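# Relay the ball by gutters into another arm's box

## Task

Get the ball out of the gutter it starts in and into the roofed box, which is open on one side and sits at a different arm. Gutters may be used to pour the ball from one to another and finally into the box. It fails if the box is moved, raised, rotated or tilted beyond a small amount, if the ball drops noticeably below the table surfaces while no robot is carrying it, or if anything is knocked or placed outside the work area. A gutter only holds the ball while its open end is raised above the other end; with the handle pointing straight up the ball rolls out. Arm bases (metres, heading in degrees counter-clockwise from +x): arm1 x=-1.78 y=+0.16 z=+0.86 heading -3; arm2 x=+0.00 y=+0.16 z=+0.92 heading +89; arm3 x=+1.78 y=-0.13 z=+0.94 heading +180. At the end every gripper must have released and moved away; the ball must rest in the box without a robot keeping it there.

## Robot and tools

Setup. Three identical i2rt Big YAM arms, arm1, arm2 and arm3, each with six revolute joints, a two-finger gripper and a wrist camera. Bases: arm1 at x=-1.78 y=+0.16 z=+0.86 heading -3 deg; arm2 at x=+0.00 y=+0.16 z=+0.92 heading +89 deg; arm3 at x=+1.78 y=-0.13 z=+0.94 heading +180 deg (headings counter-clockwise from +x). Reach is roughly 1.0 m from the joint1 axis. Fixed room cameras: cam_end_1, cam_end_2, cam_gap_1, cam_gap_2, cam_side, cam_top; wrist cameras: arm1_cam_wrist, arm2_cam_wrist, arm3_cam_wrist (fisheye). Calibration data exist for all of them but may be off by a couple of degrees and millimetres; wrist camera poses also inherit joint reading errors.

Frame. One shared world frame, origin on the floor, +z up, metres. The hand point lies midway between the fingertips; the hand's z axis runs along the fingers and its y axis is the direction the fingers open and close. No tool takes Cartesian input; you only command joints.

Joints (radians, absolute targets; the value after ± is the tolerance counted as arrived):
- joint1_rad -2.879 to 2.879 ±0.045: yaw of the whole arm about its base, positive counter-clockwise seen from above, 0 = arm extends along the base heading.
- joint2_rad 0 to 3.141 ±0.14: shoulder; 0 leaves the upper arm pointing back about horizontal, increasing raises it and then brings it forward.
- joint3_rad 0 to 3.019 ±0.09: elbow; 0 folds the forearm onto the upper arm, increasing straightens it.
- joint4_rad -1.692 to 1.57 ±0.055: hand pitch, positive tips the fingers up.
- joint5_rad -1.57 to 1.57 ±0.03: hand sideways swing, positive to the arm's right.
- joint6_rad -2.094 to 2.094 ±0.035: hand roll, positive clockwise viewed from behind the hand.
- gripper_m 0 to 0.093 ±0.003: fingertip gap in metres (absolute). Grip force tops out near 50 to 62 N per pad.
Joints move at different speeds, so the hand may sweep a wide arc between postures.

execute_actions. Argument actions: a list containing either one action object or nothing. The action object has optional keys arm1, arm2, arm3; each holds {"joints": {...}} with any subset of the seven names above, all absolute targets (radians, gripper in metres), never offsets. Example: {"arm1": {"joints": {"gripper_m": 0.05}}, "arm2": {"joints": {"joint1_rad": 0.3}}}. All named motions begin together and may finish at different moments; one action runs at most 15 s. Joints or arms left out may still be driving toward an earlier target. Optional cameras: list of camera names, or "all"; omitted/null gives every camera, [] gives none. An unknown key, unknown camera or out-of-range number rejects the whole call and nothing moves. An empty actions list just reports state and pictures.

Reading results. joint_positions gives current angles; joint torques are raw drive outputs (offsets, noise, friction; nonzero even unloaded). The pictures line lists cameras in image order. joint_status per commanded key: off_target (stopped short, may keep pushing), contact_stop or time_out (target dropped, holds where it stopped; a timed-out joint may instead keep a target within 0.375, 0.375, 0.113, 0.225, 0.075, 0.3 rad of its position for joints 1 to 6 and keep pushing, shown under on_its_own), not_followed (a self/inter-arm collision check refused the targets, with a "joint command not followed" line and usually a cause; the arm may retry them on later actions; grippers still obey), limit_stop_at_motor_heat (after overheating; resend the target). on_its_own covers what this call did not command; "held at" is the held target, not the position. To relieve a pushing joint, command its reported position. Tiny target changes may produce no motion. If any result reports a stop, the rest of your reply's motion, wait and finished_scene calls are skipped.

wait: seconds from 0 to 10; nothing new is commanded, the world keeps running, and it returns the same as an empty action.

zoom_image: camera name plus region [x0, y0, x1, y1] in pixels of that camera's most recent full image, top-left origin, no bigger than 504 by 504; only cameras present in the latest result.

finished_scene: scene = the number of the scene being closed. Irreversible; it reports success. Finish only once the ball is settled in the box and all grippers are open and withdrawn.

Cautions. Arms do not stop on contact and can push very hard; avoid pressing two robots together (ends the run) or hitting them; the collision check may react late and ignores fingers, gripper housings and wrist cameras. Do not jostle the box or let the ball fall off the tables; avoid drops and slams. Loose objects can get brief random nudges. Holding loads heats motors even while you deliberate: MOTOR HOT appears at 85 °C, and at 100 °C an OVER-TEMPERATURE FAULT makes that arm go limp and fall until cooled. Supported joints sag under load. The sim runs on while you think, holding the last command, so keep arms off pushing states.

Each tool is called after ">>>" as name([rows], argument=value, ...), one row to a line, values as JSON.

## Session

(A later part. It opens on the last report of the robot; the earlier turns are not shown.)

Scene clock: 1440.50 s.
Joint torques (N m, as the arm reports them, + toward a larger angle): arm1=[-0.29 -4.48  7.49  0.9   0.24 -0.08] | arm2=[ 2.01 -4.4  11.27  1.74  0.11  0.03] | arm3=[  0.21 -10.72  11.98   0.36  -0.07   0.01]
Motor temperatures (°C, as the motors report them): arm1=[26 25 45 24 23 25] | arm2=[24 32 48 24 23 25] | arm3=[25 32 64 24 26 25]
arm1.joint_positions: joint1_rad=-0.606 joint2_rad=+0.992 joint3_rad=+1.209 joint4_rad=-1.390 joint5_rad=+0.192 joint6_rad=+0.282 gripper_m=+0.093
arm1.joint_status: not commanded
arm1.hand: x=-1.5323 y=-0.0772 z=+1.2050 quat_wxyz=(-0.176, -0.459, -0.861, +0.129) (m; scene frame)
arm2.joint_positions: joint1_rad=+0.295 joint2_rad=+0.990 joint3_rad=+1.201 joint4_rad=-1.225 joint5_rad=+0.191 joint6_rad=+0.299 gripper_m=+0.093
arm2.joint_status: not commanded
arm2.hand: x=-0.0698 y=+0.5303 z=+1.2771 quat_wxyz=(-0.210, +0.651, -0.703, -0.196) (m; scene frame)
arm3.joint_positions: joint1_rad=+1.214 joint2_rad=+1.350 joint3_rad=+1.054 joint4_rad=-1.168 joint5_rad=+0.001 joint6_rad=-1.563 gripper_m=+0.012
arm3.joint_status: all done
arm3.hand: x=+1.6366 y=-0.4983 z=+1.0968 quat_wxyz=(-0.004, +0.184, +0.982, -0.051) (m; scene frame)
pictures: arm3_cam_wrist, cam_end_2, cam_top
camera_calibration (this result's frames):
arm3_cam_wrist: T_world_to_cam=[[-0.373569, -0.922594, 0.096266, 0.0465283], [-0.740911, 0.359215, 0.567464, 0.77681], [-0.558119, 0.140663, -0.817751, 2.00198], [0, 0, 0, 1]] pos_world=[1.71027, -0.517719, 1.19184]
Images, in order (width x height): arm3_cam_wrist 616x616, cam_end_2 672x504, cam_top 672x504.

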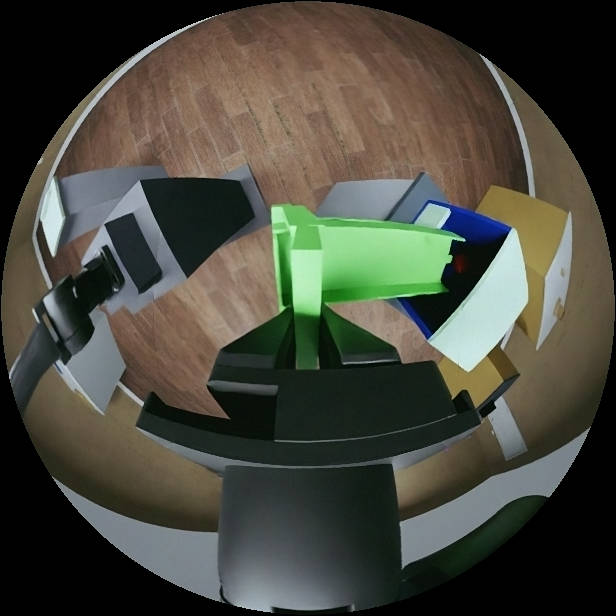

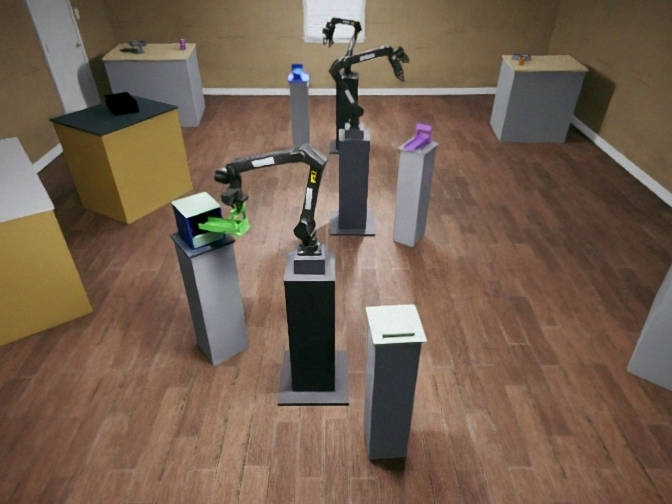

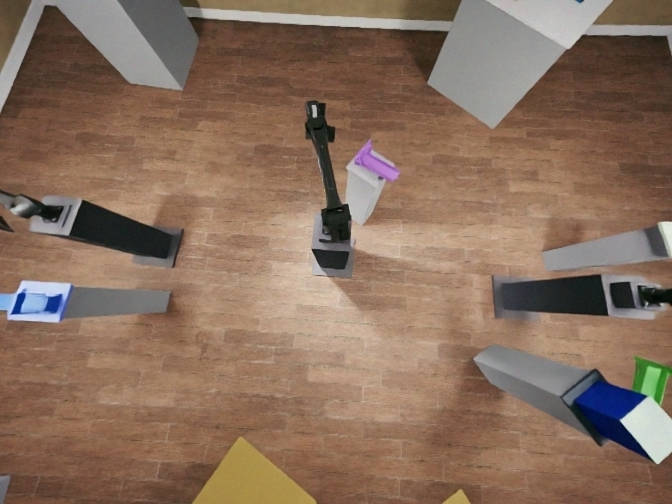

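>>> execute_actions([
  {"arm3":{"joints":{"joint2_rad":1.315,"joint3_rad":1.01,"joint4_rad":-0.975}}},
], cameras=["arm3_cam_wrist"])

Scene clock: 1456.70 s.
Joint torques (N m, as the arm reports them, + toward a larger angle): arm1=[-0.24 -4.38  7.46  0.95  0.23 -0.08] | arm2=[ 2.04 -4.37 11.26  1.74  0.12  0.03] | arm3=[ -0.96 -12.87   8.59   1.24  -0.06  -0.03]
Motor temperatures (°C, as the motors report them): arm1=[26 25 45 24 23 25] | arm2=[24 32 48 24 23 25] | arm3=[25 32 64 24 26 25]
arm1.joint_positions: joint1_rad=-0.606 joint2_rad=+0.992 joint3_rad=+1.209 joint4_rad=-1.390 joint5_rad=+0.192 joint6_rad=+0.282 gripper_m=+0.093
arm1.joint_status: not commanded
arm1.hand: x=-1.5323 y=-0.0772 z=+1.2050 quat_wxyz=(-0.176, -0.459, -0.861, +0.129) (m; scene frame)
arm2.joint_positions: joint1_rad=+0.295 joint2_rad=+0.990 joint3_rad=+1.201 joint4_rad=-1.225 joint5_rad=+0.191 joint6_rad=+0.299 gripper_m=+0.093
arm2.joint_status: not commanded
arm2.hand: x=-0.0698 y=+0.5303 z=+1.2771 quat_wxyz=(-0.210, +0.651, -0.703, -0.196) (m; scene frame)
arm3.joint_positions: joint1_rad=+1.214 joint2_rad=+1.337 joint3_rad=+0.999 joint4_rad=-0.993 joint5_rad=+0.001 joint6_rad=-1.563 gripper_m=+0.012
arm3.joint_status: all done
arm3.hand: x=+1.6289 y=-0.5190 z=+1.0865 quat_wxyz=(-0.016, +0.184, +0.976, -0.115) (m; scene frame)
pictures: arm3_cam_wrist
camera_calibration (this result's frames):
arm3_cam_wrist: T_world_to_cam=[[-0.367344, -0.902114, 0.226384, -0.115361], [-0.714048, 0.429504, 0.552867, 0.792945], [-0.595981, 0.0414431, -0.801928, 1.98514], [0, 0, 0, 1]] pos_world=[1.70693, -0.526912, 1.17966]
Images, in order (width x height): arm3_cam_wrist 616x616.

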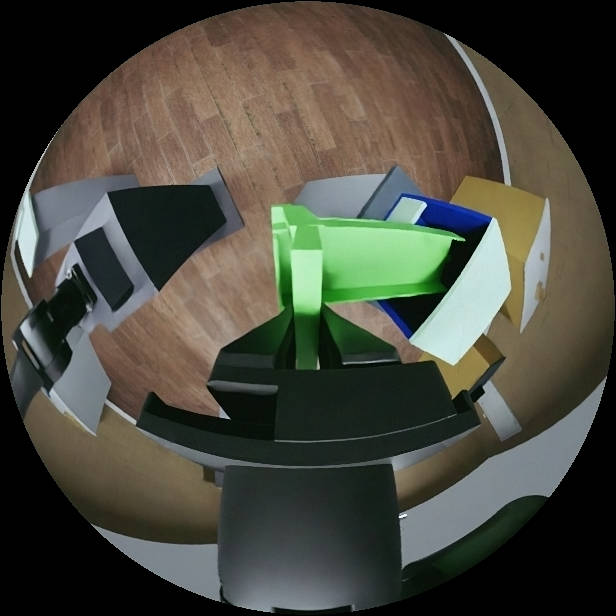

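>>> execute_actions([
  {"arm3":{"joints":{"joint2_rad":1.21,"joint3_rad":0.92,"joint4_rad":-0.99}}},
], cameras=["arm3_cam_wrist"])

>>> execute_actions([
  {"arm3":{"joints":{"joint2_rad":1.105,"joint3_rad":0.825,"joint4_rad":-1.02}}},
], cameras=["arm3_cam_wrist"])

Scene clock: 1465.10 s.
Joint torques (N m, as the arm reports them, + toward a larger angle): arm1=[-0.18 -4.36  7.45  0.9   0.23 -0.08] | arm2=[ 1.98 -4.44 11.27  1.75  0.11  0.03] | arm3=[-0.21 -9.58  8.87  0.88 -0.08  0.01]
Motor temperatures (°C, as the motors report them): arm1=[26 25 45 24 23 25] | arm2=[24 32 48 24 23 25] | arm3=[25 32 62 24 26 25]
arm1.joint_positions: joint1_rad=-0.606 joint2_rad=+0.992 joint3_rad=+1.209 joint4_rad=-1.390 joint5_rad=+0.192 joint6_rad=+0.282 gripper_m=+0.093
arm1.joint_status: not commanded
arm1.hand: x=-1.5323 y=-0.0772 z=+1.2050 quat_wxyz=(-0.176, -0.459, -0.861, +0.129) (m; scene frame)
arm2.joint_positions: joint1_rad=+0.295 joint2_rad=+0.990 joint3_rad=+1.201 joint4_rad=-1.225 joint5_rad=+0.191 joint6_rad=+0.299 gripper_m=+0.093
arm2.joint_status: not commanded
arm2.hand: x=-0.0698 y=+0.5303 z=+1.2771 quat_wxyz=(-0.210, +0.651, -0.703, -0.196) (m; scene frame)
arm3.joint_positions: joint1_rad=+1.214 joint2_rad=+1.222 joint3_rad=+0.905 joint4_rad=-0.993 joint5_rad=+0.001 joint6_rad=-1.563 gripper_m=+0.012
arm3.joint_status: all done
arm3.hand: x=+1.6417 y=-0.4851 z=+1.0909 quat_wxyz=(-0.017, +0.183, +0.975, -0.126) (m; scene frame)
pictures: arm3_cam_wrist
camera_calibration (this result's frames):
arm3_cam_wrist: T_world_to_cam=[[-0.365733, -0.897208, 0.247501, -0.104322], [-0.709689, 0.44088, 0.549515, 0.787134], [-0.602147, 0.0253271, -0.797983, 1.99289], [0, 0, 0, 1]] pos_world=[1.72048, -0.491105, 1.18357]
Images, in order (width x height): arm3_cam_wrist 616x616.

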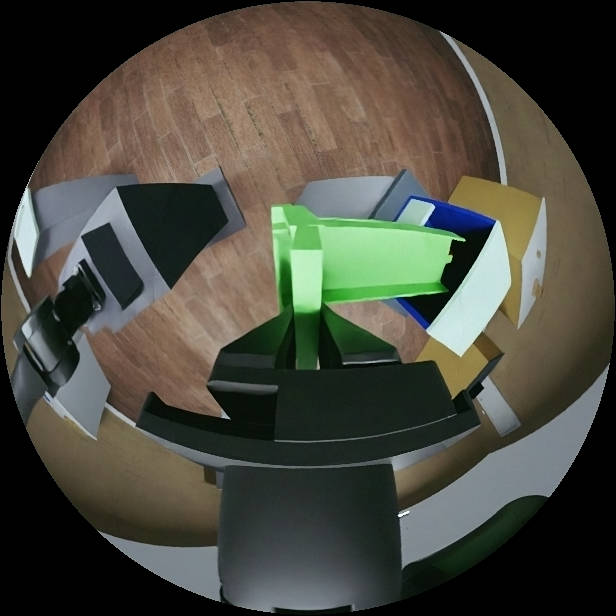

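Scene clock: 1466.10 s.
Joint torques (N m, as the arm reports them, + toward a larger angle): arm1=[-0.32 -4.44  7.46  0.93  0.23 -0.09] | arm2=[ 2.01 -4.4  11.27  1.74  0.11  0.03] | arm3=[-0.09 -7.6   9.07  0.62 -0.11  0.  ]
Motor temperatures (°C, as the motors report them): arm1=[26 25 45 24 23 25] | arm2=[24 32 48 24 23 25] | arm3=[25 32 61 24 26 25]
arm1.joint_positions: joint1_rad=-0.606 joint2_rad=+0.992 joint3_rad=+1.209 joint4_rad=-1.390 joint5_rad=+0.192 joint6_rad=+0.282 gripper_m=+0.093
arm1.joint_status: not commanded
arm1.hand: x=-1.5323 y=-0.0772 z=+1.2050 quat_wxyz=(-0.176, -0.459, -0.861, +0.129) (m; scene frame)
arm2.joint_positions: joint1_rad=+0.295 joint2_rad=+0.990 joint3_rad=+1.201 joint4_rad=-1.225 joint5_rad=+0.191 joint6_rad=+0.299 gripper_m=+0.093
arm2.joint_status: not commanded
arm2.hand: x=-0.0698 y=+0.5303 z=+1.2771 quat_wxyz=(-0.210, +0.651, -0.703, -0.196) (m; scene frame)
arm3.joint_positions: joint1_rad=+1.214 joint2_rad=+1.117 joint3_rad=+0.809 joint4_rad=-1.022 joint5_rad=+0.001 joint6_rad=-1.563 gripper_m=+0.012
arm3.joint_status: all done
arm3.hand: x=+1.6570 y=-0.4450 z=+1.0843 quat_wxyz=(-0.016, +0.183, +0.976, -0.117) (m; scene frame)
pictures: arm3_cam_wrist
camera_calibration (this result's frames):
arm3_cam_wrist: T_world_to_cam=[[-0.367182, -0.901618, 0.228612, -0.0401874], [-0.713588, 0.430704, 0.552526, 0.78258], [-0.596631, 0.0397429, -0.801531, 1.99699], [0, 0, 0, 1]] pos_world=[1.73515, -0.45266, 1.17744]
Images, in order (width x height): arm3_cam_wrist 616x616.

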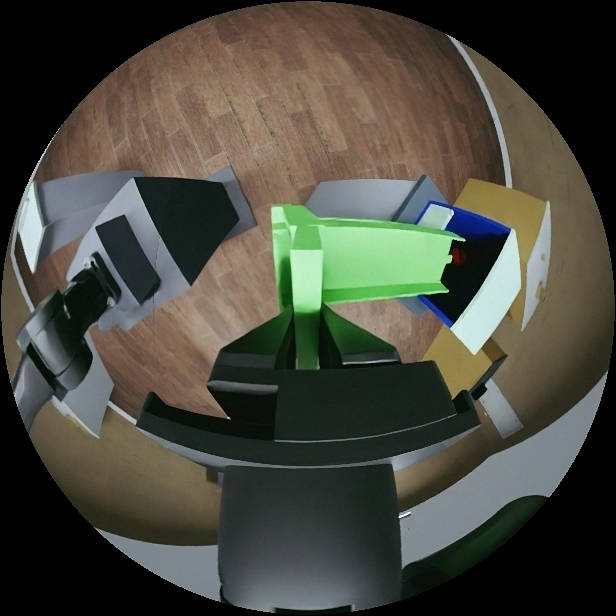

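>>> execute_actions([
  {"arm3":{"joints":{"joint2_rad":0.985,"joint3_rad":0.77,"joint4_rad":-1.07}}},
], cameras=["arm3_cam_wrist"])

>>> execute_actions([
  {"arm3":{"joints":{"joint2_rad":0.85,"joint3_rad":0.68,"joint4_rad":-1.07}}},
], cameras=["arm3_cam_wrist","cam_end_2"])

Scene clock: 1474.40 s.
Joint torques (N m, as the arm reports them, + toward a larger angle): arm1=[-0.45 -4.45  7.45  0.91  0.23 -0.07] | arm2=[ 1.94 -4.44 11.29  1.75  0.11  0.02] | arm3=[-0.53 -5.42  9.27  0.53 -0.06 -0.01]
Motor temperatures (°C, as the motors report them): arm1=[26 25 45 24 23 25] | arm2=[24 32 48 24 23 25] | arm3=[25 31 60 24 26 25]
arm1.joint_positions: joint1_rad=-0.606 joint2_rad=+0.992 joint3_rad=+1.209 joint4_rad=-1.390 joint5_rad=+0.192 joint6_rad=+0.282 gripper_m=+0.093
arm1.joint_status: not commanded
arm1.hand: x=-1.5323 y=-0.0772 z=+1.2050 quat_wxyz=(-0.176, -0.459, -0.861, +0.129) (m; scene frame)
arm2.joint_positions: joint1_rad=+0.295 joint2_rad=+0.990 joint3_rad=+1.201 joint4_rad=-1.225 joint5_rad=+0.191 joint6_rad=+0.299 gripper_m=+0.093
arm2.joint_status: not commanded
arm2.hand: x=-0.0698 y=+0.5303 z=+1.2771 quat_wxyz=(-0.210, +0.651, -0.703, -0.196) (m; scene frame)
arm3.joint_positions: joint1_rad=+1.214 joint2_rad=+0.989 joint3_rad=+0.753 joint4_rad=-1.070 joint5_rad=+0.001 joint6_rad=-1.563 gripper_m=+0.012
arm3.joint_status: all done
arm3.hand: x=+1.6688 y=-0.4137 z=+1.0958 quat_wxyz=(-0.018, +0.183, +0.975, -0.128) (m; scene frame)
pictures: arm3_cam_wrist
camera_calibration (this result's frames):
arm3_cam_wrist: T_world_to_cam=[[-0.365433, -0.896304, 0.251194, -0.0357792], [-0.708926, 0.442869, 0.548899, 0.772369], [-0.603226, 0.0225083, -0.797252, 2.01114], [0, 0, 0, 1]] pos_world=[1.74765, -0.419394, 1.18842]
Images, in order (width x height): arm3_cam_wrist 616x616.

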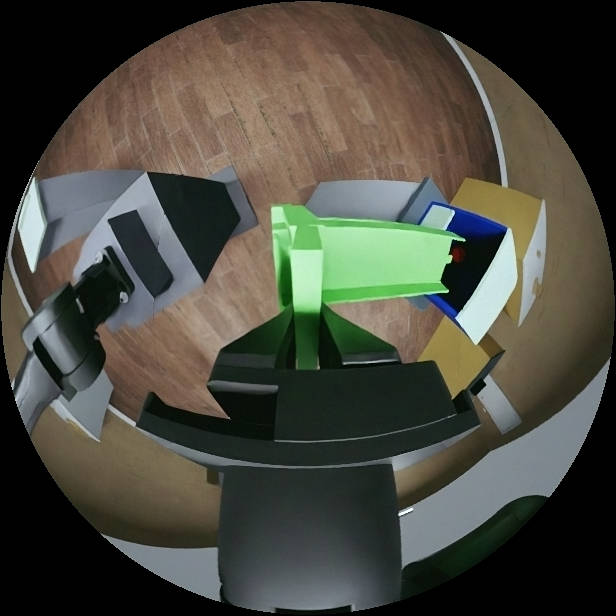

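Scene clock: 1475.20 s.
Joint torques (N m, as the arm reports them, + toward a larger angle): arm1=[-0.25 -4.42  7.43  0.93  0.22 -0.09] | arm2=[ 1.97 -4.37 11.28  1.74  0.11  0.02] | arm3=[-0.61 -3.72  9.4   0.88 -0.08 -0.01]
Motor temperatures (°C, as the motors report them): arm1=[26 25 45 24 23 25] | arm2=[24 32 47 24 23 25] | arm3=[25 31 60 24 26 25]
arm1.joint_positions: joint1_rad=-0.606 joint2_rad=+0.992 joint3_rad=+1.209 joint4_rad=-1.390 joint5_rad=+0.192 joint6_rad=+0.282 gripper_m=+0.093
arm1.joint_status: not commanded
arm1.hand: x=-1.5323 y=-0.0772 z=+1.2050 quat_wxyz=(-0.176, -0.459, -0.861, +0.129) (m; scene frame)
arm2.joint_positions: joint1_rad=+0.295 joint2_rad=+0.990 joint3_rad=+1.201 joint4_rad=-1.225 joint5_rad=+0.191 joint6_rad=+0.299 gripper_m=+0.093
arm2.joint_status: not commanded
arm2.hand: x=-0.0698 y=+0.5303 z=+1.2771 quat_wxyz=(-0.210, +0.651, -0.703, -0.196) (m; scene frame)
arm3.joint_positions: joint1_rad=+1.214 joint2_rad=+0.855 joint3_rad=+0.662 joint4_rad=-1.072 joint5_rad=+0.001 joint6_rad=-1.563 gripper_m=+0.012
arm3.joint_status: all done
arm3.hand: x=+1.6804 y=-0.3831 z=+1.0918 quat_wxyz=(-0.021, +0.183, +0.972, -0.148) (m; scene frame)
pictures: arm3_cam_wrist, cam_end_2
camera_calibration (this result's frames):
arm3_cam_wrist: T_world_to_cam=[[-0.361878, -0.885697, 0.290833, -0.0482761], [-0.700742, 0.464198, 0.541738, 0.77153], [-0.61482, -0.00775573, -0.788629, 2.01276], [0, 0, 0, 1]] pos_world=[1.76066, -0.38529, 1.18339]
Images, in order (width x height): arm3_cam_wrist 616x616, cam_end_2 672x504.

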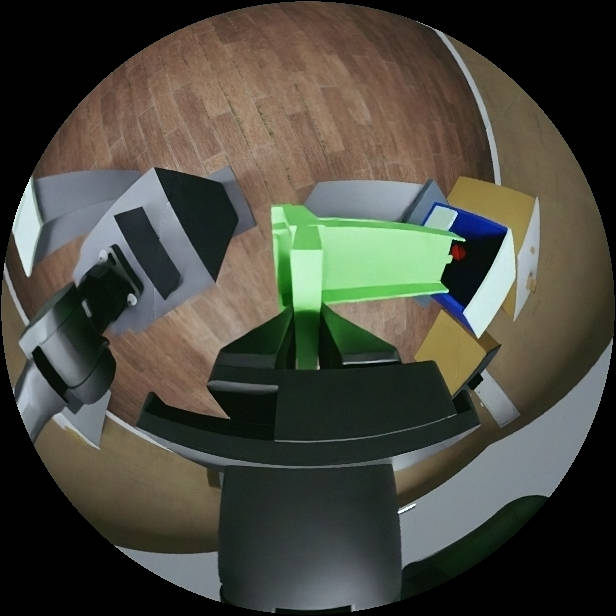

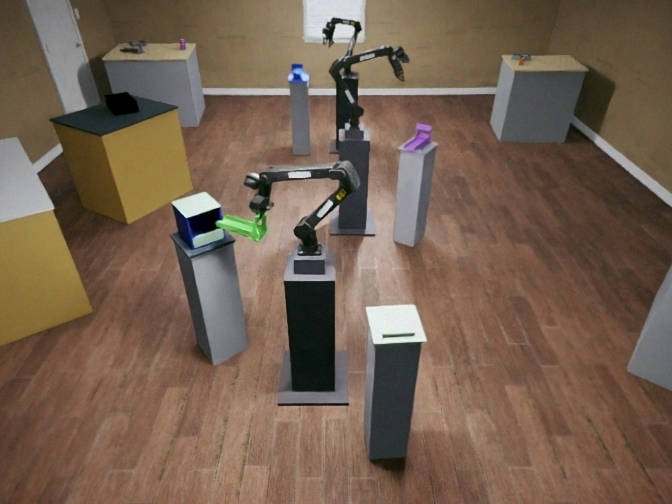

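>>> execute_actions([
  {"arm3":{"joints":{"joint2_rad":0.68,"joint3_rad":0.60,"joint4_rad":-1.1}}},
], cameras=["arm3_cam_wrist","cam_end_2"])

Scene clock: 1480.27 s.
Joint torques (N m, as the arm reports them, + toward a larger angle): arm1=[-0.26 -4.48  7.47  0.93  0.23 -0.07] | arm2=[ 2.03 -4.45 11.29  1.74  0.11  0.03] | arm3=[-0.44 -0.83 10.19  0.82 -0.17  0.  ]
Motor temperatures (°C, as the motors report them): arm1=[26 25 45 24 23 25] | arm2=[24 32 47 24 23 25] | arm3=[25 31 60 24 26 25]
arm1.joint_positions: joint1_rad=-0.606 joint2_rad=+0.992 joint3_rad=+1.209 joint4_rad=-1.390 joint5_rad=+0.192 joint6_rad=+0.282 gripper_m=+0.093
arm1.joint_status: not commanded
arm1.hand: x=-1.5323 y=-0.0772 z=+1.2050 quat_wxyz=(-0.176, -0.459, -0.861, +0.129) (m; scene frame)
arm2.joint_positions: joint1_rad=+0.295 joint2_rad=+0.990 joint3_rad=+1.201 joint4_rad=-1.225 joint5_rad=+0.191 joint6_rad=+0.299 gripper_m=+0.093
arm2.joint_status: not commanded
arm2.hand: x=-0.0698 y=+0.5303 z=+1.2771 quat_wxyz=(-0.210, +0.651, -0.703, -0.196) (m; scene frame)
arm3.joint_positions: joint1_rad=+1.214 joint2_rad=+0.680 joint3_rad=+0.581 joint4_rad=-1.102 joint5_rad=+0.001 joint6_rad=-1.563 gripper_m=+0.012
arm3.joint_status: all done
arm3.hand: x=+1.6927 y=-0.3508 z=+1.0931 quat_wxyz=(-0.027, +0.182, +0.966, -0.179) (m; scene frame)
pictures: arm3_cam_wrist, cam_end_2
camera_calibration (this result's frames):
arm3_cam_wrist: T_world_to_cam=[[-0.35524, -0.866321, 0.351131, -0.0859416], [-0.688293, 0.49658, 0.52883, 0.768813], [-0.632501, -0.05382, -0.772687, 2.0179], [0, 0, 0, 1]] pos_world=[1.77497, -0.347627, 1.18281]
Images, in order (width x height): arm3_cam_wrist 616x616, cam_end_2 672x504.

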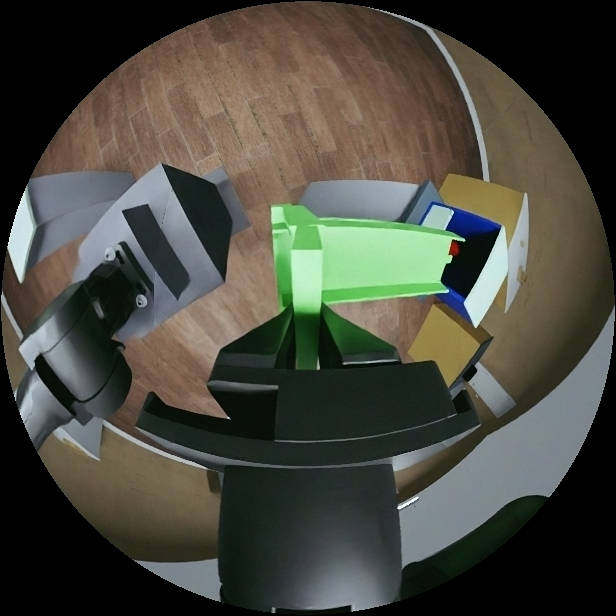

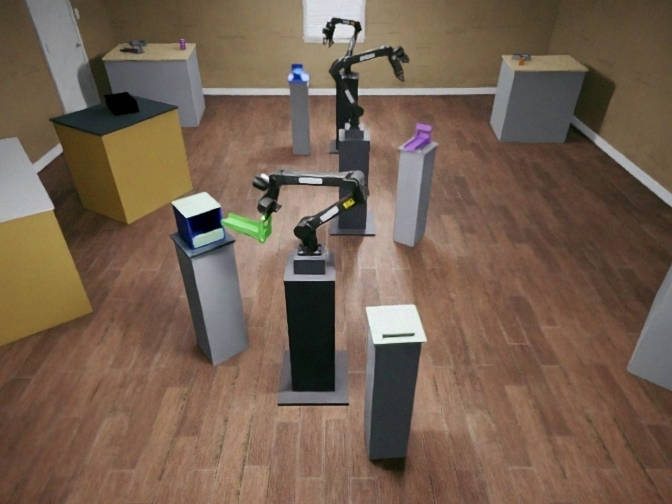

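>>> execute_actions([
  {"arm3":{"joints":{"joint3_rad":1.1,"joint4_rad":-1.5}}},
], cameras=["cam_end_2"])

>>> execute_actions([
  {"arm3":{"joints":{"joint1_rad":-2.26,"joint5_rad":0.158,"joint6_rad":-0.736}}},
], cameras=["cam_end_2","cam_top"])

Scene clock: 1489.50 s.
Joint torques (N m, as the arm reports them, + toward a larger angle): arm1=[-0.3  -4.41  7.44  0.92  0.23 -0.08] | arm2=[ 2.   -4.39 11.28  1.75  0.12  0.03] | arm3=[-0.84 -1.45 12.02  0.71 -0.09  0.01]
Motor temperatures (°C, as the motors report them): arm1=[26 25 45 24 23 25] | arm2=[24 32 47 24 23 25] | arm3=[25 30 60 24 26 25]
arm1.joint_positions: joint1_rad=-0.606 joint2_rad=+0.992 joint3_rad=+1.209 joint4_rad=-1.390 joint5_rad=+0.192 joint6_rad=+0.282 gripper_m=+0.093
arm1.joint_status: not commanded
arm1.hand: x=-1.5323 y=-0.0772 z=+1.2050 quat_wxyz=(-0.176, -0.459, -0.861, +0.129) (m; scene frame)
arm2.joint_positions: joint1_rad=+0.295 joint2_rad=+0.990 joint3_rad=+1.201 joint4_rad=-1.225 joint5_rad=+0.191 joint6_rad=+0.299 gripper_m=+0.093
arm2.joint_status: not commanded
arm2.hand: x=-0.0698 y=+0.5303 z=+1.2771 quat_wxyz=(-0.210, +0.651, -0.703, -0.196) (m; scene frame)
arm3.joint_positions: joint1_rad=+1.214 joint2_rad=+0.684 joint3_rad=+1.047 joint4_rad=-1.497 joint5_rad=+0.001 joint6_rad=-1.563 gripper_m=+0.012
arm3.joint_status: all done
arm3.hand: x=+1.6928 y=-0.3449 z=+1.2741 quat_wxyz=(-0.033, +0.181, +0.960, -0.211) (m; scene frame)
pictures: cam_end_2
Images, in order (width x height): cam_end_2 672x504.

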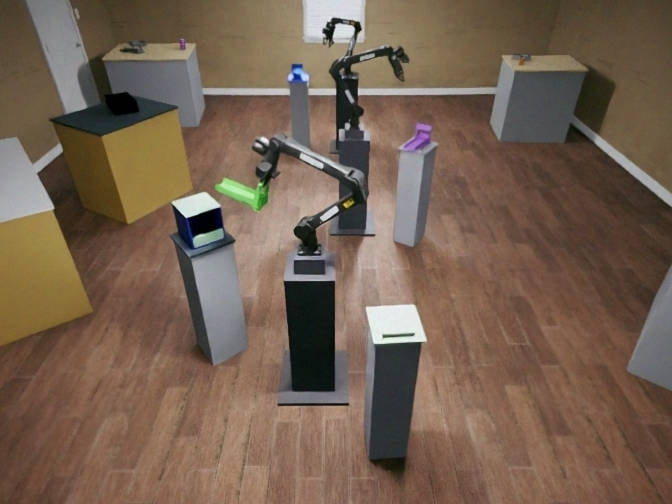

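Scene clock: 1492.23 s.
Joint torques (N m, as the arm reports them, + toward a larger angle): arm1=[-0.2  -4.45  7.45  0.94  0.22 -0.08] | arm2=[ 2.   -4.47 11.27  1.75  0.11  0.03] | arm3=[-1.21 -0.38 11.93  0.95  0.18  0.21]
Motor temperatures (°C, as the motors report them): arm1=[26 25 45 24 23 25] | arm2=[24 32 47 24 23 25] | arm3=[25 30 61 24 26 25]
arm1.joint_positions: joint1_rad=-0.606 joint2_rad=+0.992 joint3_rad=+1.209 joint4_rad=-1.390 joint5_rad=+0.192 joint6_rad=+0.282 gripper_m=+0.093
arm1.joint_status: not commanded
arm1.hand: x=-1.5323 y=-0.0772 z=+1.2050 quat_wxyz=(-0.176, -0.459, -0.861, +0.129) (m; scene frame)
arm2.joint_positions: joint1_rad=+0.295 joint2_rad=+0.990 joint3_rad=+1.201 joint4_rad=-1.225 joint5_rad=+0.191 joint6_rad=+0.299 gripper_m=+0.093
arm2.joint_status: not commanded
arm2.hand: x=-0.0698 y=+0.5303 z=+1.2771 quat_wxyz=(-0.210, +0.651, -0.703, -0.196) (m; scene frame)
arm3.joint_positions: joint1_rad=-2.251 joint2_rad=+0.684 joint3_rad=+1.047 joint4_rad=-1.498 joint5_rad=+0.156 joint6_rad=-0.745 gripper_m=+0.012
arm3.joint_status: all done
arm3.hand: x=+1.9434 y=+0.0338 z=+1.2798 quat_wxyz=(-0.226, +0.696, -0.679, +0.065) (m; scene frame)
pictures: cam_end_2, cam_top
Images, in order (width x height): cam_end_2 672x504, cam_top 672x504.

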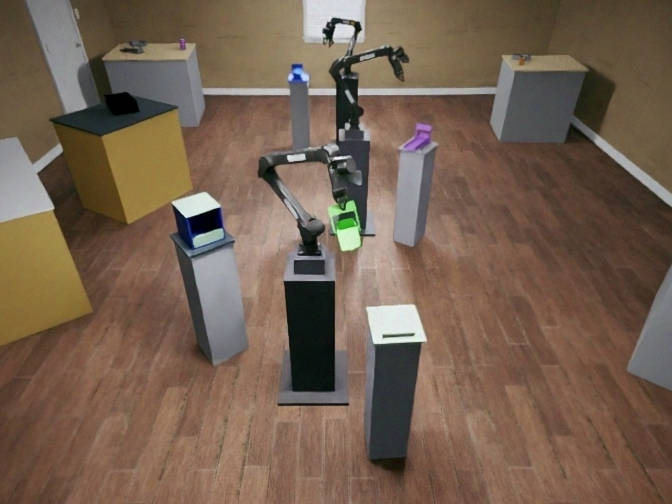

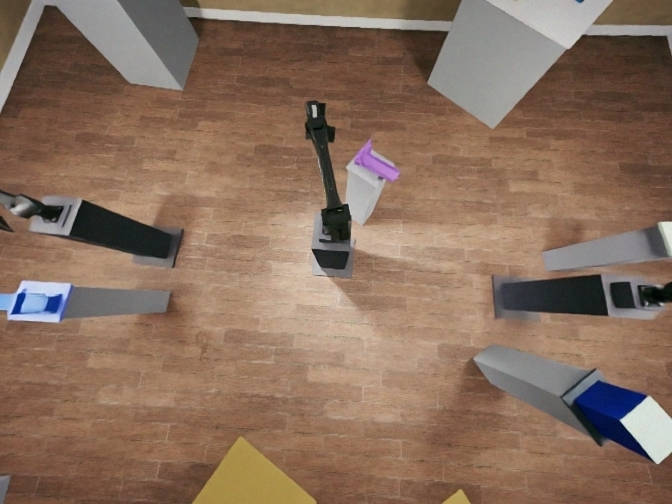

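>>> execute_actions([
  {"arm3":{"joints":{"joint1_rad":-2.268,"joint2_rad":1.55,"joint3_rad":1.28,"joint4_rad":-1.08}}},
], cameras=["cam_end_2","arm3_cam_wrist"])

Scene clock: 1497.93 s.
Joint torques (N m, as the arm reports them, + toward a larger angle): arm1=[-0.26 -4.43  7.42  0.96  0.22 -0.08] | arm2=[ 1.98 -4.39 11.27  1.73  0.11  0.03] | arm3=[ -2.23 -17.86   9.5    0.79   0.22   0.15]
Motor temperatures (°C, as the motors report them): arm1=[26 25 45 24 23 25] | arm2=[24 32 47 24 23 25] | arm3=[25 30 62 24 26 25]
arm1.joint_positions: joint1_rad=-0.606 joint2_rad=+0.992 joint3_rad=+1.209 joint4_rad=-1.390 joint5_rad=+0.192 joint6_rad=+0.282 gripper_m=+0.093
arm1.joint_status: not commanded
arm1.hand: x=-1.5323 y=-0.0772 z=+1.2050 quat_wxyz=(-0.176, -0.459, -0.861, +0.129) (m; scene frame)
arm2.joint_positions: joint1_rad=+0.295 joint2_rad=+0.990 joint3_rad=+1.201 joint4_rad=-1.225 joint5_rad=+0.191 joint6_rad=+0.299 gripper_m=+0.093
arm2.joint_status: not commanded
arm2.hand: x=-0.0698 y=+0.5303 z=+1.2771 quat_wxyz=(-0.210, +0.651, -0.703, -0.196) (m; scene frame)
arm3.joint_positions: joint1_rad=-2.256 joint2_rad=+1.580 joint3_rad=+1.256 joint4_rad=-1.094 joint5_rad=+0.156 joint6_rad=-0.745 gripper_m=+0.012
arm3.joint_status: all done
arm3.hand: x=+2.1131 y=+0.2345 z=+1.0912 quat_wxyz=(-0.087, +0.717, -0.688, +0.076) (m; scene frame)
pictures: arm3_cam_wrist, cam_end_2
camera_calibration (this result's frames):
arm3_cam_wrist: T_world_to_cam=[[0.974111, 0.0264511, 0.224518, -2.30909], [-0.105626, -0.824816, 0.555448, -0.181863], [0.199878, -0.564783, -0.800668, 0.705318], [0, 0, 0, 1]] pos_world=[2.08912, 0.309426, 1.18417]
Images, in order (width x height): arm3_cam_wrist 616x616, cam_end_2 672x504.

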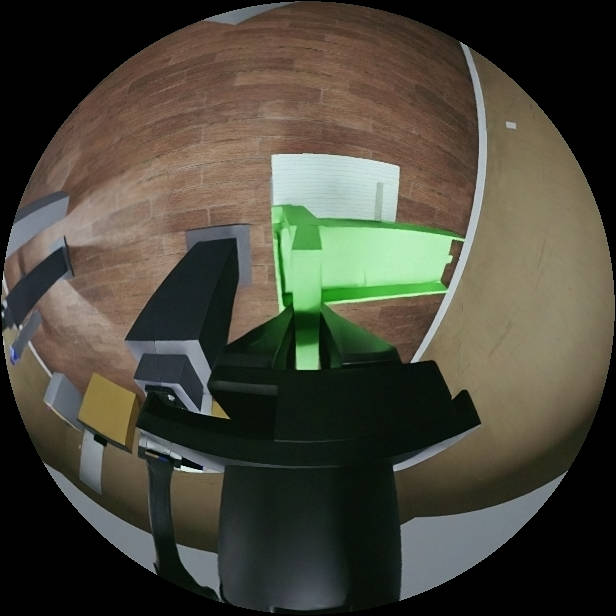

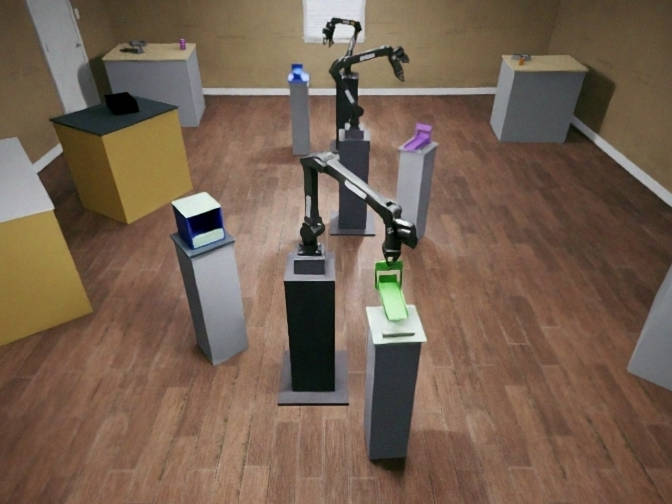

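>>> execute_actions([
  {"arm3":{"joints":{"joint1_rad":-2.265,"joint2_rad":1.70,"joint3_rad":1.235,"joint4_rad":-0.94}}},
], cameras=["cam_end_2","arm3_cam_wrist"])

Scene clock: 1504.13 s.
Joint torques (N m, as the arm reports them, + toward a larger angle): arm1=[-0.3  -4.41  7.46  0.91  0.23 -0.09] | arm2=[ 1.94 -4.45 11.26  1.73  0.11  0.03] | arm3=[ -1.07 -18.13   8.31   0.9    0.21   0.15]
Motor temperatures (°C, as the motors report them): arm1=[26 25 45 24 23 25] | arm2=[24 32 47 24 23 25] | arm3=[25 31 61 24 26 25]
arm1.joint_positions: joint1_rad=-0.606 joint2_rad=+0.992 joint3_rad=+1.209 joint4_rad=-1.390 joint5_rad=+0.192 joint6_rad=+0.282 gripper_m=+0.093
arm1.joint_status: not commanded
arm1.hand: x=-1.5323 y=-0.0772 z=+1.2050 quat_wxyz=(-0.176, -0.459, -0.861, +0.129) (m; scene frame)
arm2.joint_positions: joint1_rad=+0.295 joint2_rad=+0.990 joint3_rad=+1.201 joint4_rad=-1.225 joint5_rad=+0.191 joint6_rad=+0.299 gripper_m=+0.093
arm2.joint_status: not commanded
arm2.hand: x=-0.0698 y=+0.5303 z=+1.2771 quat_wxyz=(-0.210, +0.651, -0.703, -0.196) (m; scene frame)
arm3.joint_positions: joint1_rad=-2.256 joint2_rad=+1.724 joint3_rad=+1.217 joint4_rad=-0.952 joint5_rad=+0.156 joint6_rad=-0.745 gripper_m=+0.012
arm3.joint_status: all done
arm3.hand: x=+2.1239 y=+0.2465 z=+1.0119 quat_wxyz=(-0.066, +0.719, -0.687, +0.078) (m; scene frame)
pictures: arm3_cam_wrist, cam_end_2
camera_calibration (this result's frames):
arm3_cam_wrist: T_world_to_cam=[[0.979717, 0.0328663, 0.197671, -2.28845], [-0.0908112, -0.806523, 0.584186, -0.19186], [0.178626, -0.590288, -0.78718, 0.684232], [0, 0, 0, 1]] pos_world=[2.10239, 0.324367, 1.10306]
Images, in order (width x height): arm3_cam_wrist 616x616, cam_end_2 672x504.

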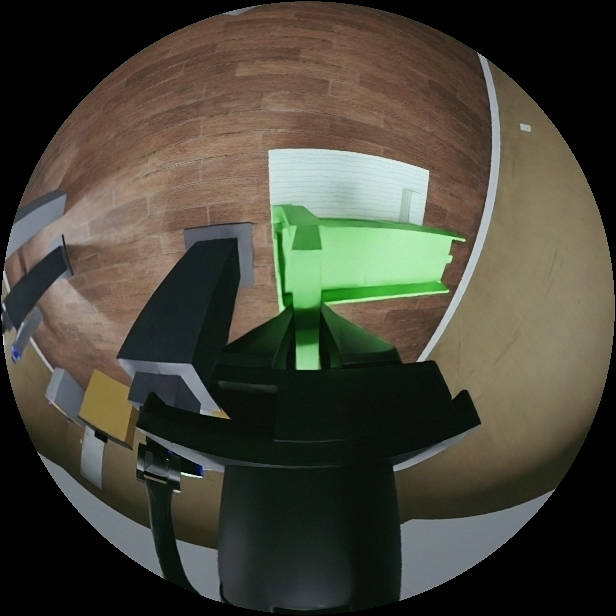

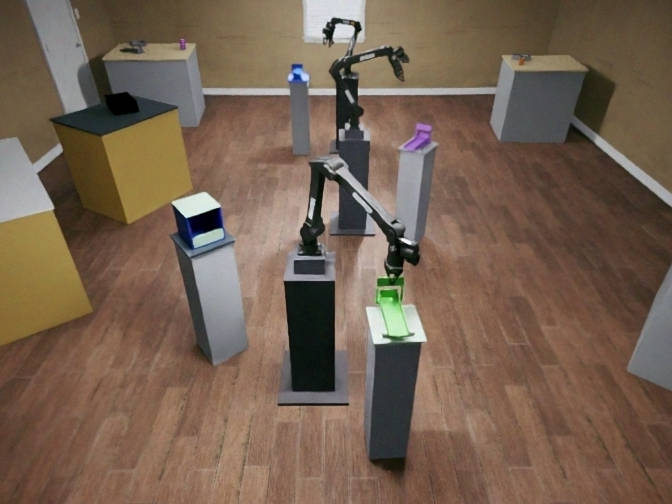

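>>> execute_actions([
  {"arm3":{"joints":{"joint2_rad":1.765,"joint3_rad":1.27,"joint4_rad":-0.87}}},
], cameras=["cam_end_2","arm3_cam_wrist"])

Scene clock: 1510.20 s.
Joint torques (N m, as the arm reports them, + toward a larger angle): arm1=[-0.28 -4.31  7.44  0.92  0.24 -0.08] | arm2=[ 2.02 -4.4  11.25  1.74  0.11  0.03] | arm3=[ -1.32 -17.63  10.7    0.96   0.19   0.12]
Motor temperatures (°C, as the motors report them): arm1=[26 25 45 24 23 25] | arm2=[24 32 47 24 23 25] | arm3=[25 32 60 24 26 25]
arm1.joint_positions: joint1_rad=-0.606 joint2_rad=+0.992 joint3_rad=+1.209 joint4_rad=-1.390 joint5_rad=+0.192 joint6_rad=+0.282 gripper_m=+0.093
arm1.joint_status: not commanded
arm1.hand: x=-1.5323 y=-0.0772 z=+1.2050 quat_wxyz=(-0.176, -0.459, -0.861, +0.129) (m; scene frame)
arm2.joint_positions: joint1_rad=+0.295 joint2_rad=+0.990 joint3_rad=+1.201 joint4_rad=-1.225 joint5_rad=+0.191 joint6_rad=+0.299 gripper_m=+0.093
arm2.joint_status: not commanded
arm2.hand: x=-0.0698 y=+0.5303 z=+1.2771 quat_wxyz=(-0.210, +0.651, -0.703, -0.196) (m; scene frame)
arm3.joint_positions: joint1_rad=-2.256 joint2_rad=+1.768 joint3_rad=+1.217 joint4_rad=-0.885 joint5_rad=+0.156 joint6_rad=-0.745 gripper_m=+0.012
arm3.joint_status: all done
arm3.hand: x=+2.1324 y=+0.2565 z=+0.9920 quat_wxyz=(-0.077, +0.718, -0.688, +0.077) (m; scene frame)
pictures: arm3_cam_wrist, cam_end_2
camera_calibration (this result's frames):
arm3_cam_wrist: T_world_to_cam=[[0.976771, 0.0295008, 0.212247, -2.3005], [-0.0989255, -0.816538, 0.568752, -0.136223], [0.190087, -0.576537, -0.794652, 0.652439], [0, 0, 0, 1]] pos_world=[2.10956, 0.33279, 1.08421]
Images, in order (width x height): arm3_cam_wrist 616x616, cam_end_2 672x504.

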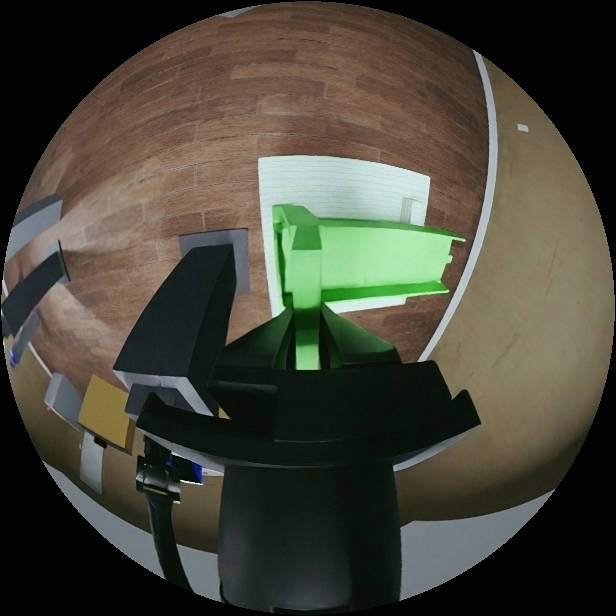

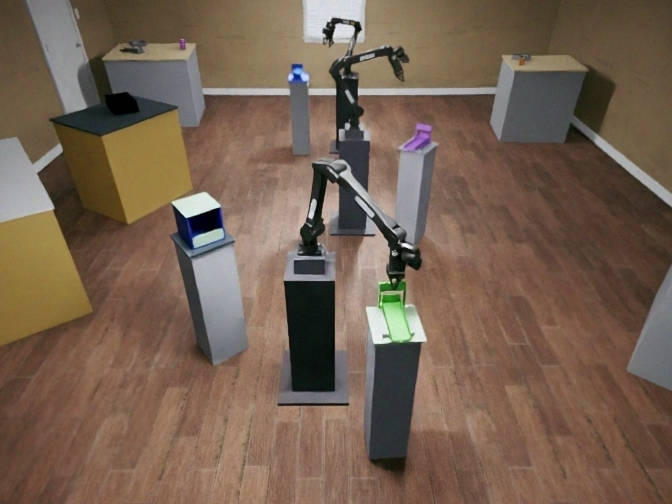

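>>> execute_actions([
  {"arm3":{"joints":{"joint2_rad":1.785,"joint4_rad":-0.865}}},
], cameras=["arm3_cam_wrist"])

Scene clock: 1518.60 s.
Joint torques (N m, as the arm reports them, + toward a larger angle): arm1=[-0.29 -4.38  7.46  0.93  0.23 -0.08] | arm2=[ 1.99 -4.51 11.27  1.73  0.11  0.03] | arm3=[ -1.57 -16.98  10.65   0.8    0.18   0.16]
Motor temperatures (°C, as the motors report them): arm1=[26 25 45 24 23 25] | arm2=[24 31 47 24 23 25] | arm3=[25 32 61 24 26 25]
arm1.joint_positions: joint1_rad=-0.606 joint2_rad=+0.992 joint3_rad=+1.209 joint4_rad=-1.390 joint5_rad=+0.192 joint6_rad=+0.282 gripper_m=+0.093
arm1.joint_status: not commanded
arm1.hand: x=-1.5323 y=-0.0772 z=+1.2050 quat_wxyz=(-0.176, -0.459, -0.861, +0.129) (m; scene frame)
arm2.joint_positions: joint1_rad=+0.295 joint2_rad=+0.990 joint3_rad=+1.201 joint4_rad=-1.225 joint5_rad=+0.191 joint6_rad=+0.299 gripper_m=+0.093
arm2.joint_status: not commanded
arm2.hand: x=-0.0698 y=+0.5303 z=+1.2771 quat_wxyz=(-0.210, +0.651, -0.703, -0.196) (m; scene frame)
arm3.joint_positions: joint1_rad=-2.256 joint2_rad=+1.779 joint3_rad=+1.217 joint4_rad=-0.880 joint5_rad=+0.156 joint6_rad=-0.745 gripper_m=+0.012
arm3.joint_status: all done
arm3.hand: x=+2.1327 y=+0.2568 z=+0.9869 quat_wxyz=(-0.074, +0.718, -0.688, +0.077) (m; scene frame)
pictures: arm3_cam_wrist
camera_calibration (this result's frames):
arm3_cam_wrist: T_world_to_cam=[[0.977489, 0.0303223, 0.208798, -2.29805], [-0.0970203, -0.814186, 0.572441, -0.141328], [0.187358, -0.579812, -0.792916, 0.653399], [0, 0, 0, 1]] pos_world=[2.11018, 0.333463, 1.07882]
Images, in order (width x height): arm3_cam_wrist 616x616.

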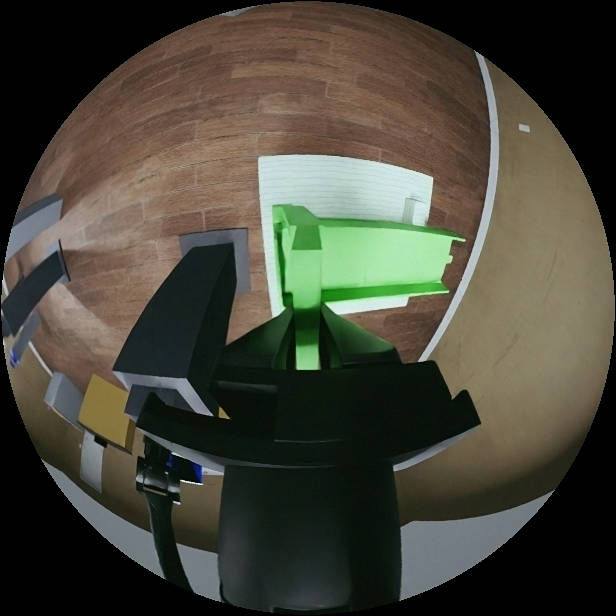

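Release, then lift.

>>> execute_actions([
  {"arm3":{"joints":{"gripper_m":0.093}}},
], cameras=[])

>>> execute_actions([
  {"arm3":{"joints":{"joint2_rad":1.3,"joint4_rad":-1.2}}},
], cameras=["cam_end_2","cam_side","cam_top"])

Scene clock: 1524.37 s.
Joint torques (N m, as the arm reports them, + toward a larger angle): arm1=[-0.21 -4.33  7.44  0.9   0.23 -0.08] | arm2=[ 1.97 -4.36 11.26  1.75  0.11  0.03] | arm3=[ -1.41 -15.73  10.34   0.92   0.17   0.18]
Motor temperatures (°C, as the motors report them): arm1=[26 25 45 24 23 25] | arm2=[24 31 47 24 23 25] | arm3=[25 33 61 24 26 25]
arm1.joint_positions: joint1_rad=-0.606 joint2_rad=+0.992 joint3_rad=+1.209 joint4_rad=-1.390 joint5_rad=+0.192 joint6_rad=+0.282 gripper_m=+0.093
arm1.joint_status: not commanded
arm1.hand: x=-1.5323 y=-0.0772 z=+1.2050 quat_wxyz=(-0.176, -0.459, -0.861, +0.129) (m; scene frame)
arm2.joint_positions: joint1_rad=+0.295 joint2_rad=+0.990 joint3_rad=+1.201 joint4_rad=-1.225 joint5_rad=+0.191 joint6_rad=+0.299 gripper_m=+0.093
arm2.joint_status: not commanded
arm2.hand: x=-0.0698 y=+0.5303 z=+1.2771 quat_wxyz=(-0.210, +0.651, -0.703, -0.196) (m; scene frame)
arm3.joint_positions: joint1_rad=-2.256 joint2_rad=+1.779 joint3_rad=+1.222 joint4_rad=-0.877 joint5_rad=+0.156 joint6_rad=-0.745 gripper_m=+0.093
arm3.joint_status: all done
arm3.hand: x=+2.1344 y=+0.2590 z=+0.9887 quat_wxyz=(-0.078, +0.718, -0.688, +0.077) (m; scene frame)
pictures: none
No camera images: the call's "cameras" was empty. Leave "cameras" out to get every camera's image.

Scene clock: 1525.80 s.
Joint torques (N m, as the arm reports them, + toward a larger angle): arm1=[-0.32 -4.44  7.46  0.91  0.23 -0.08] | arm2=[ 2.   -4.4  11.26  1.74  0.11  0.03] | arm3=[ -0.99 -10.3   10.54   0.47   0.15   0.19]
Motor temperatures (°C, as the motors report them): arm1=[26 25 45 24 23 25] | arm2=[24 31 47 24 23 25] | arm3=[25 33 61 24 26 25]
arm1.joint_positions: joint1_rad=-0.606 joint2_rad=+0.992 joint3_rad=+1.209 joint4_rad=-1.390 joint5_rad=+0.192 joint6_rad=+0.282 gripper_m=+0.093
arm1.joint_status: not commanded
arm1.hand: x=-1.5323 y=-0.0772 z=+1.2050 quat_wxyz=(-0.176, -0.459, -0.861, +0.129) (m; scene frame)
arm2.joint_positions: joint1_rad=+0.295 joint2_rad=+0.990 joint3_rad=+1.201 joint4_rad=-1.225 joint5_rad=+0.191 joint6_rad=+0.299 gripper_m=+0.093
arm2.joint_status: not commanded
arm2.hand: x=-0.0698 y=+0.5303 z=+1.2771 quat_wxyz=(-0.210, +0.651, -0.703, -0.196) (m; scene frame)
arm3.joint_positions: joint1_rad=-2.256 joint2_rad=+1.295 joint3_rad=+1.242 joint4_rad=-1.191 joint5_rad=+0.156 joint6_rad=-0.745 gripper_m=+0.093
arm3.joint_status: all done
arm3.hand: x=+2.0804 y=+0.1968 z=+1.2069 quat_wxyz=(-0.172, +0.705, -0.685, +0.070) (m; scene frame)
pictures: cam_end_2, cam_side, cam_top
Images, in order (width x height): cam_end_2 672x504, cam_side 672x504, cam_top 672x504.

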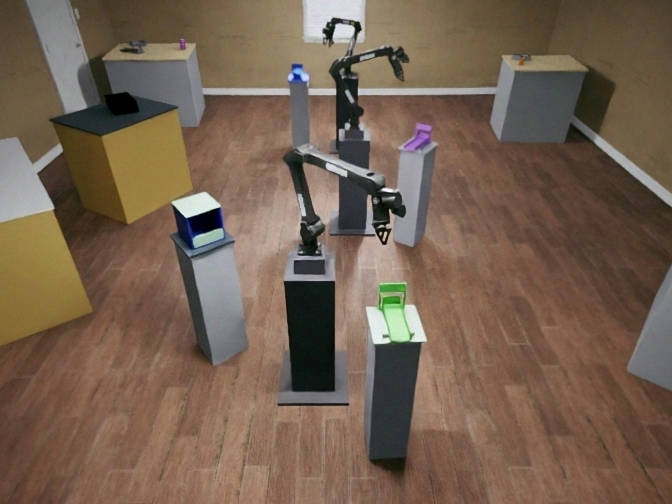

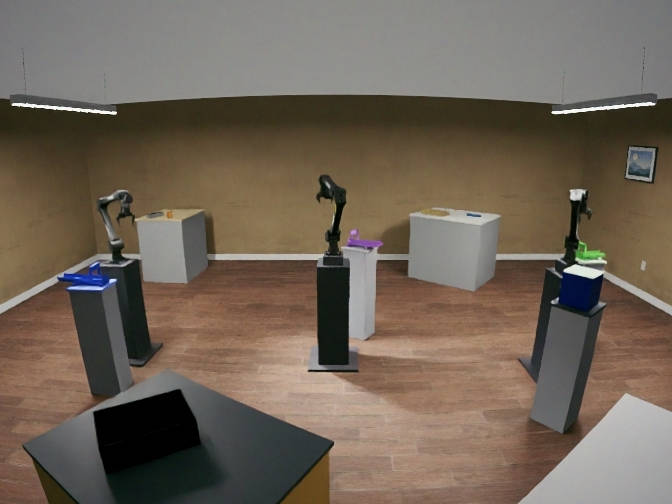

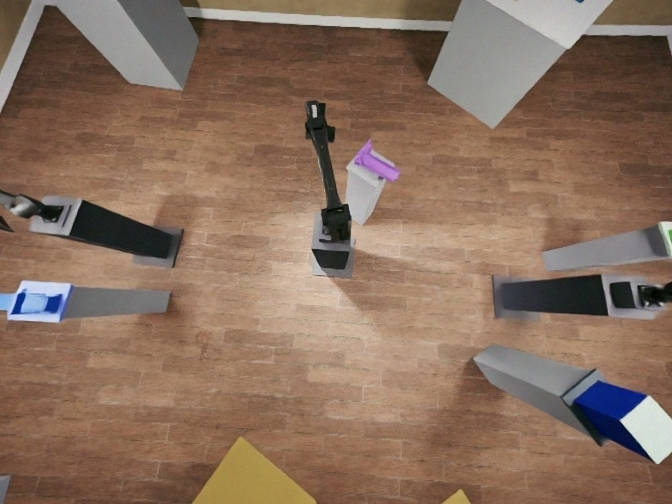

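>>> zoom_image(camera="cam_end_2", region=[150, 170, 270, 270])

Region (150, 170, 270, 270) of cam_end_2's 672x504 image, scaled by 4.200, with more detail than that image has.

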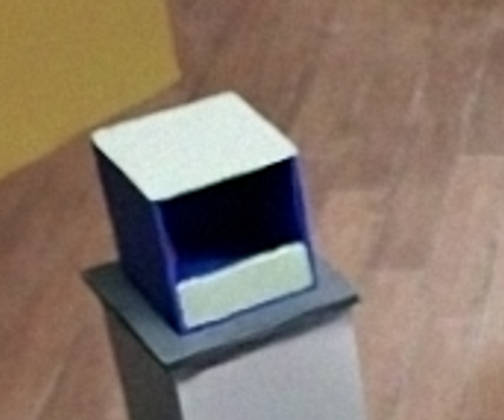

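>>> finished_scene(scene=1)

The scene is finished: the task was done.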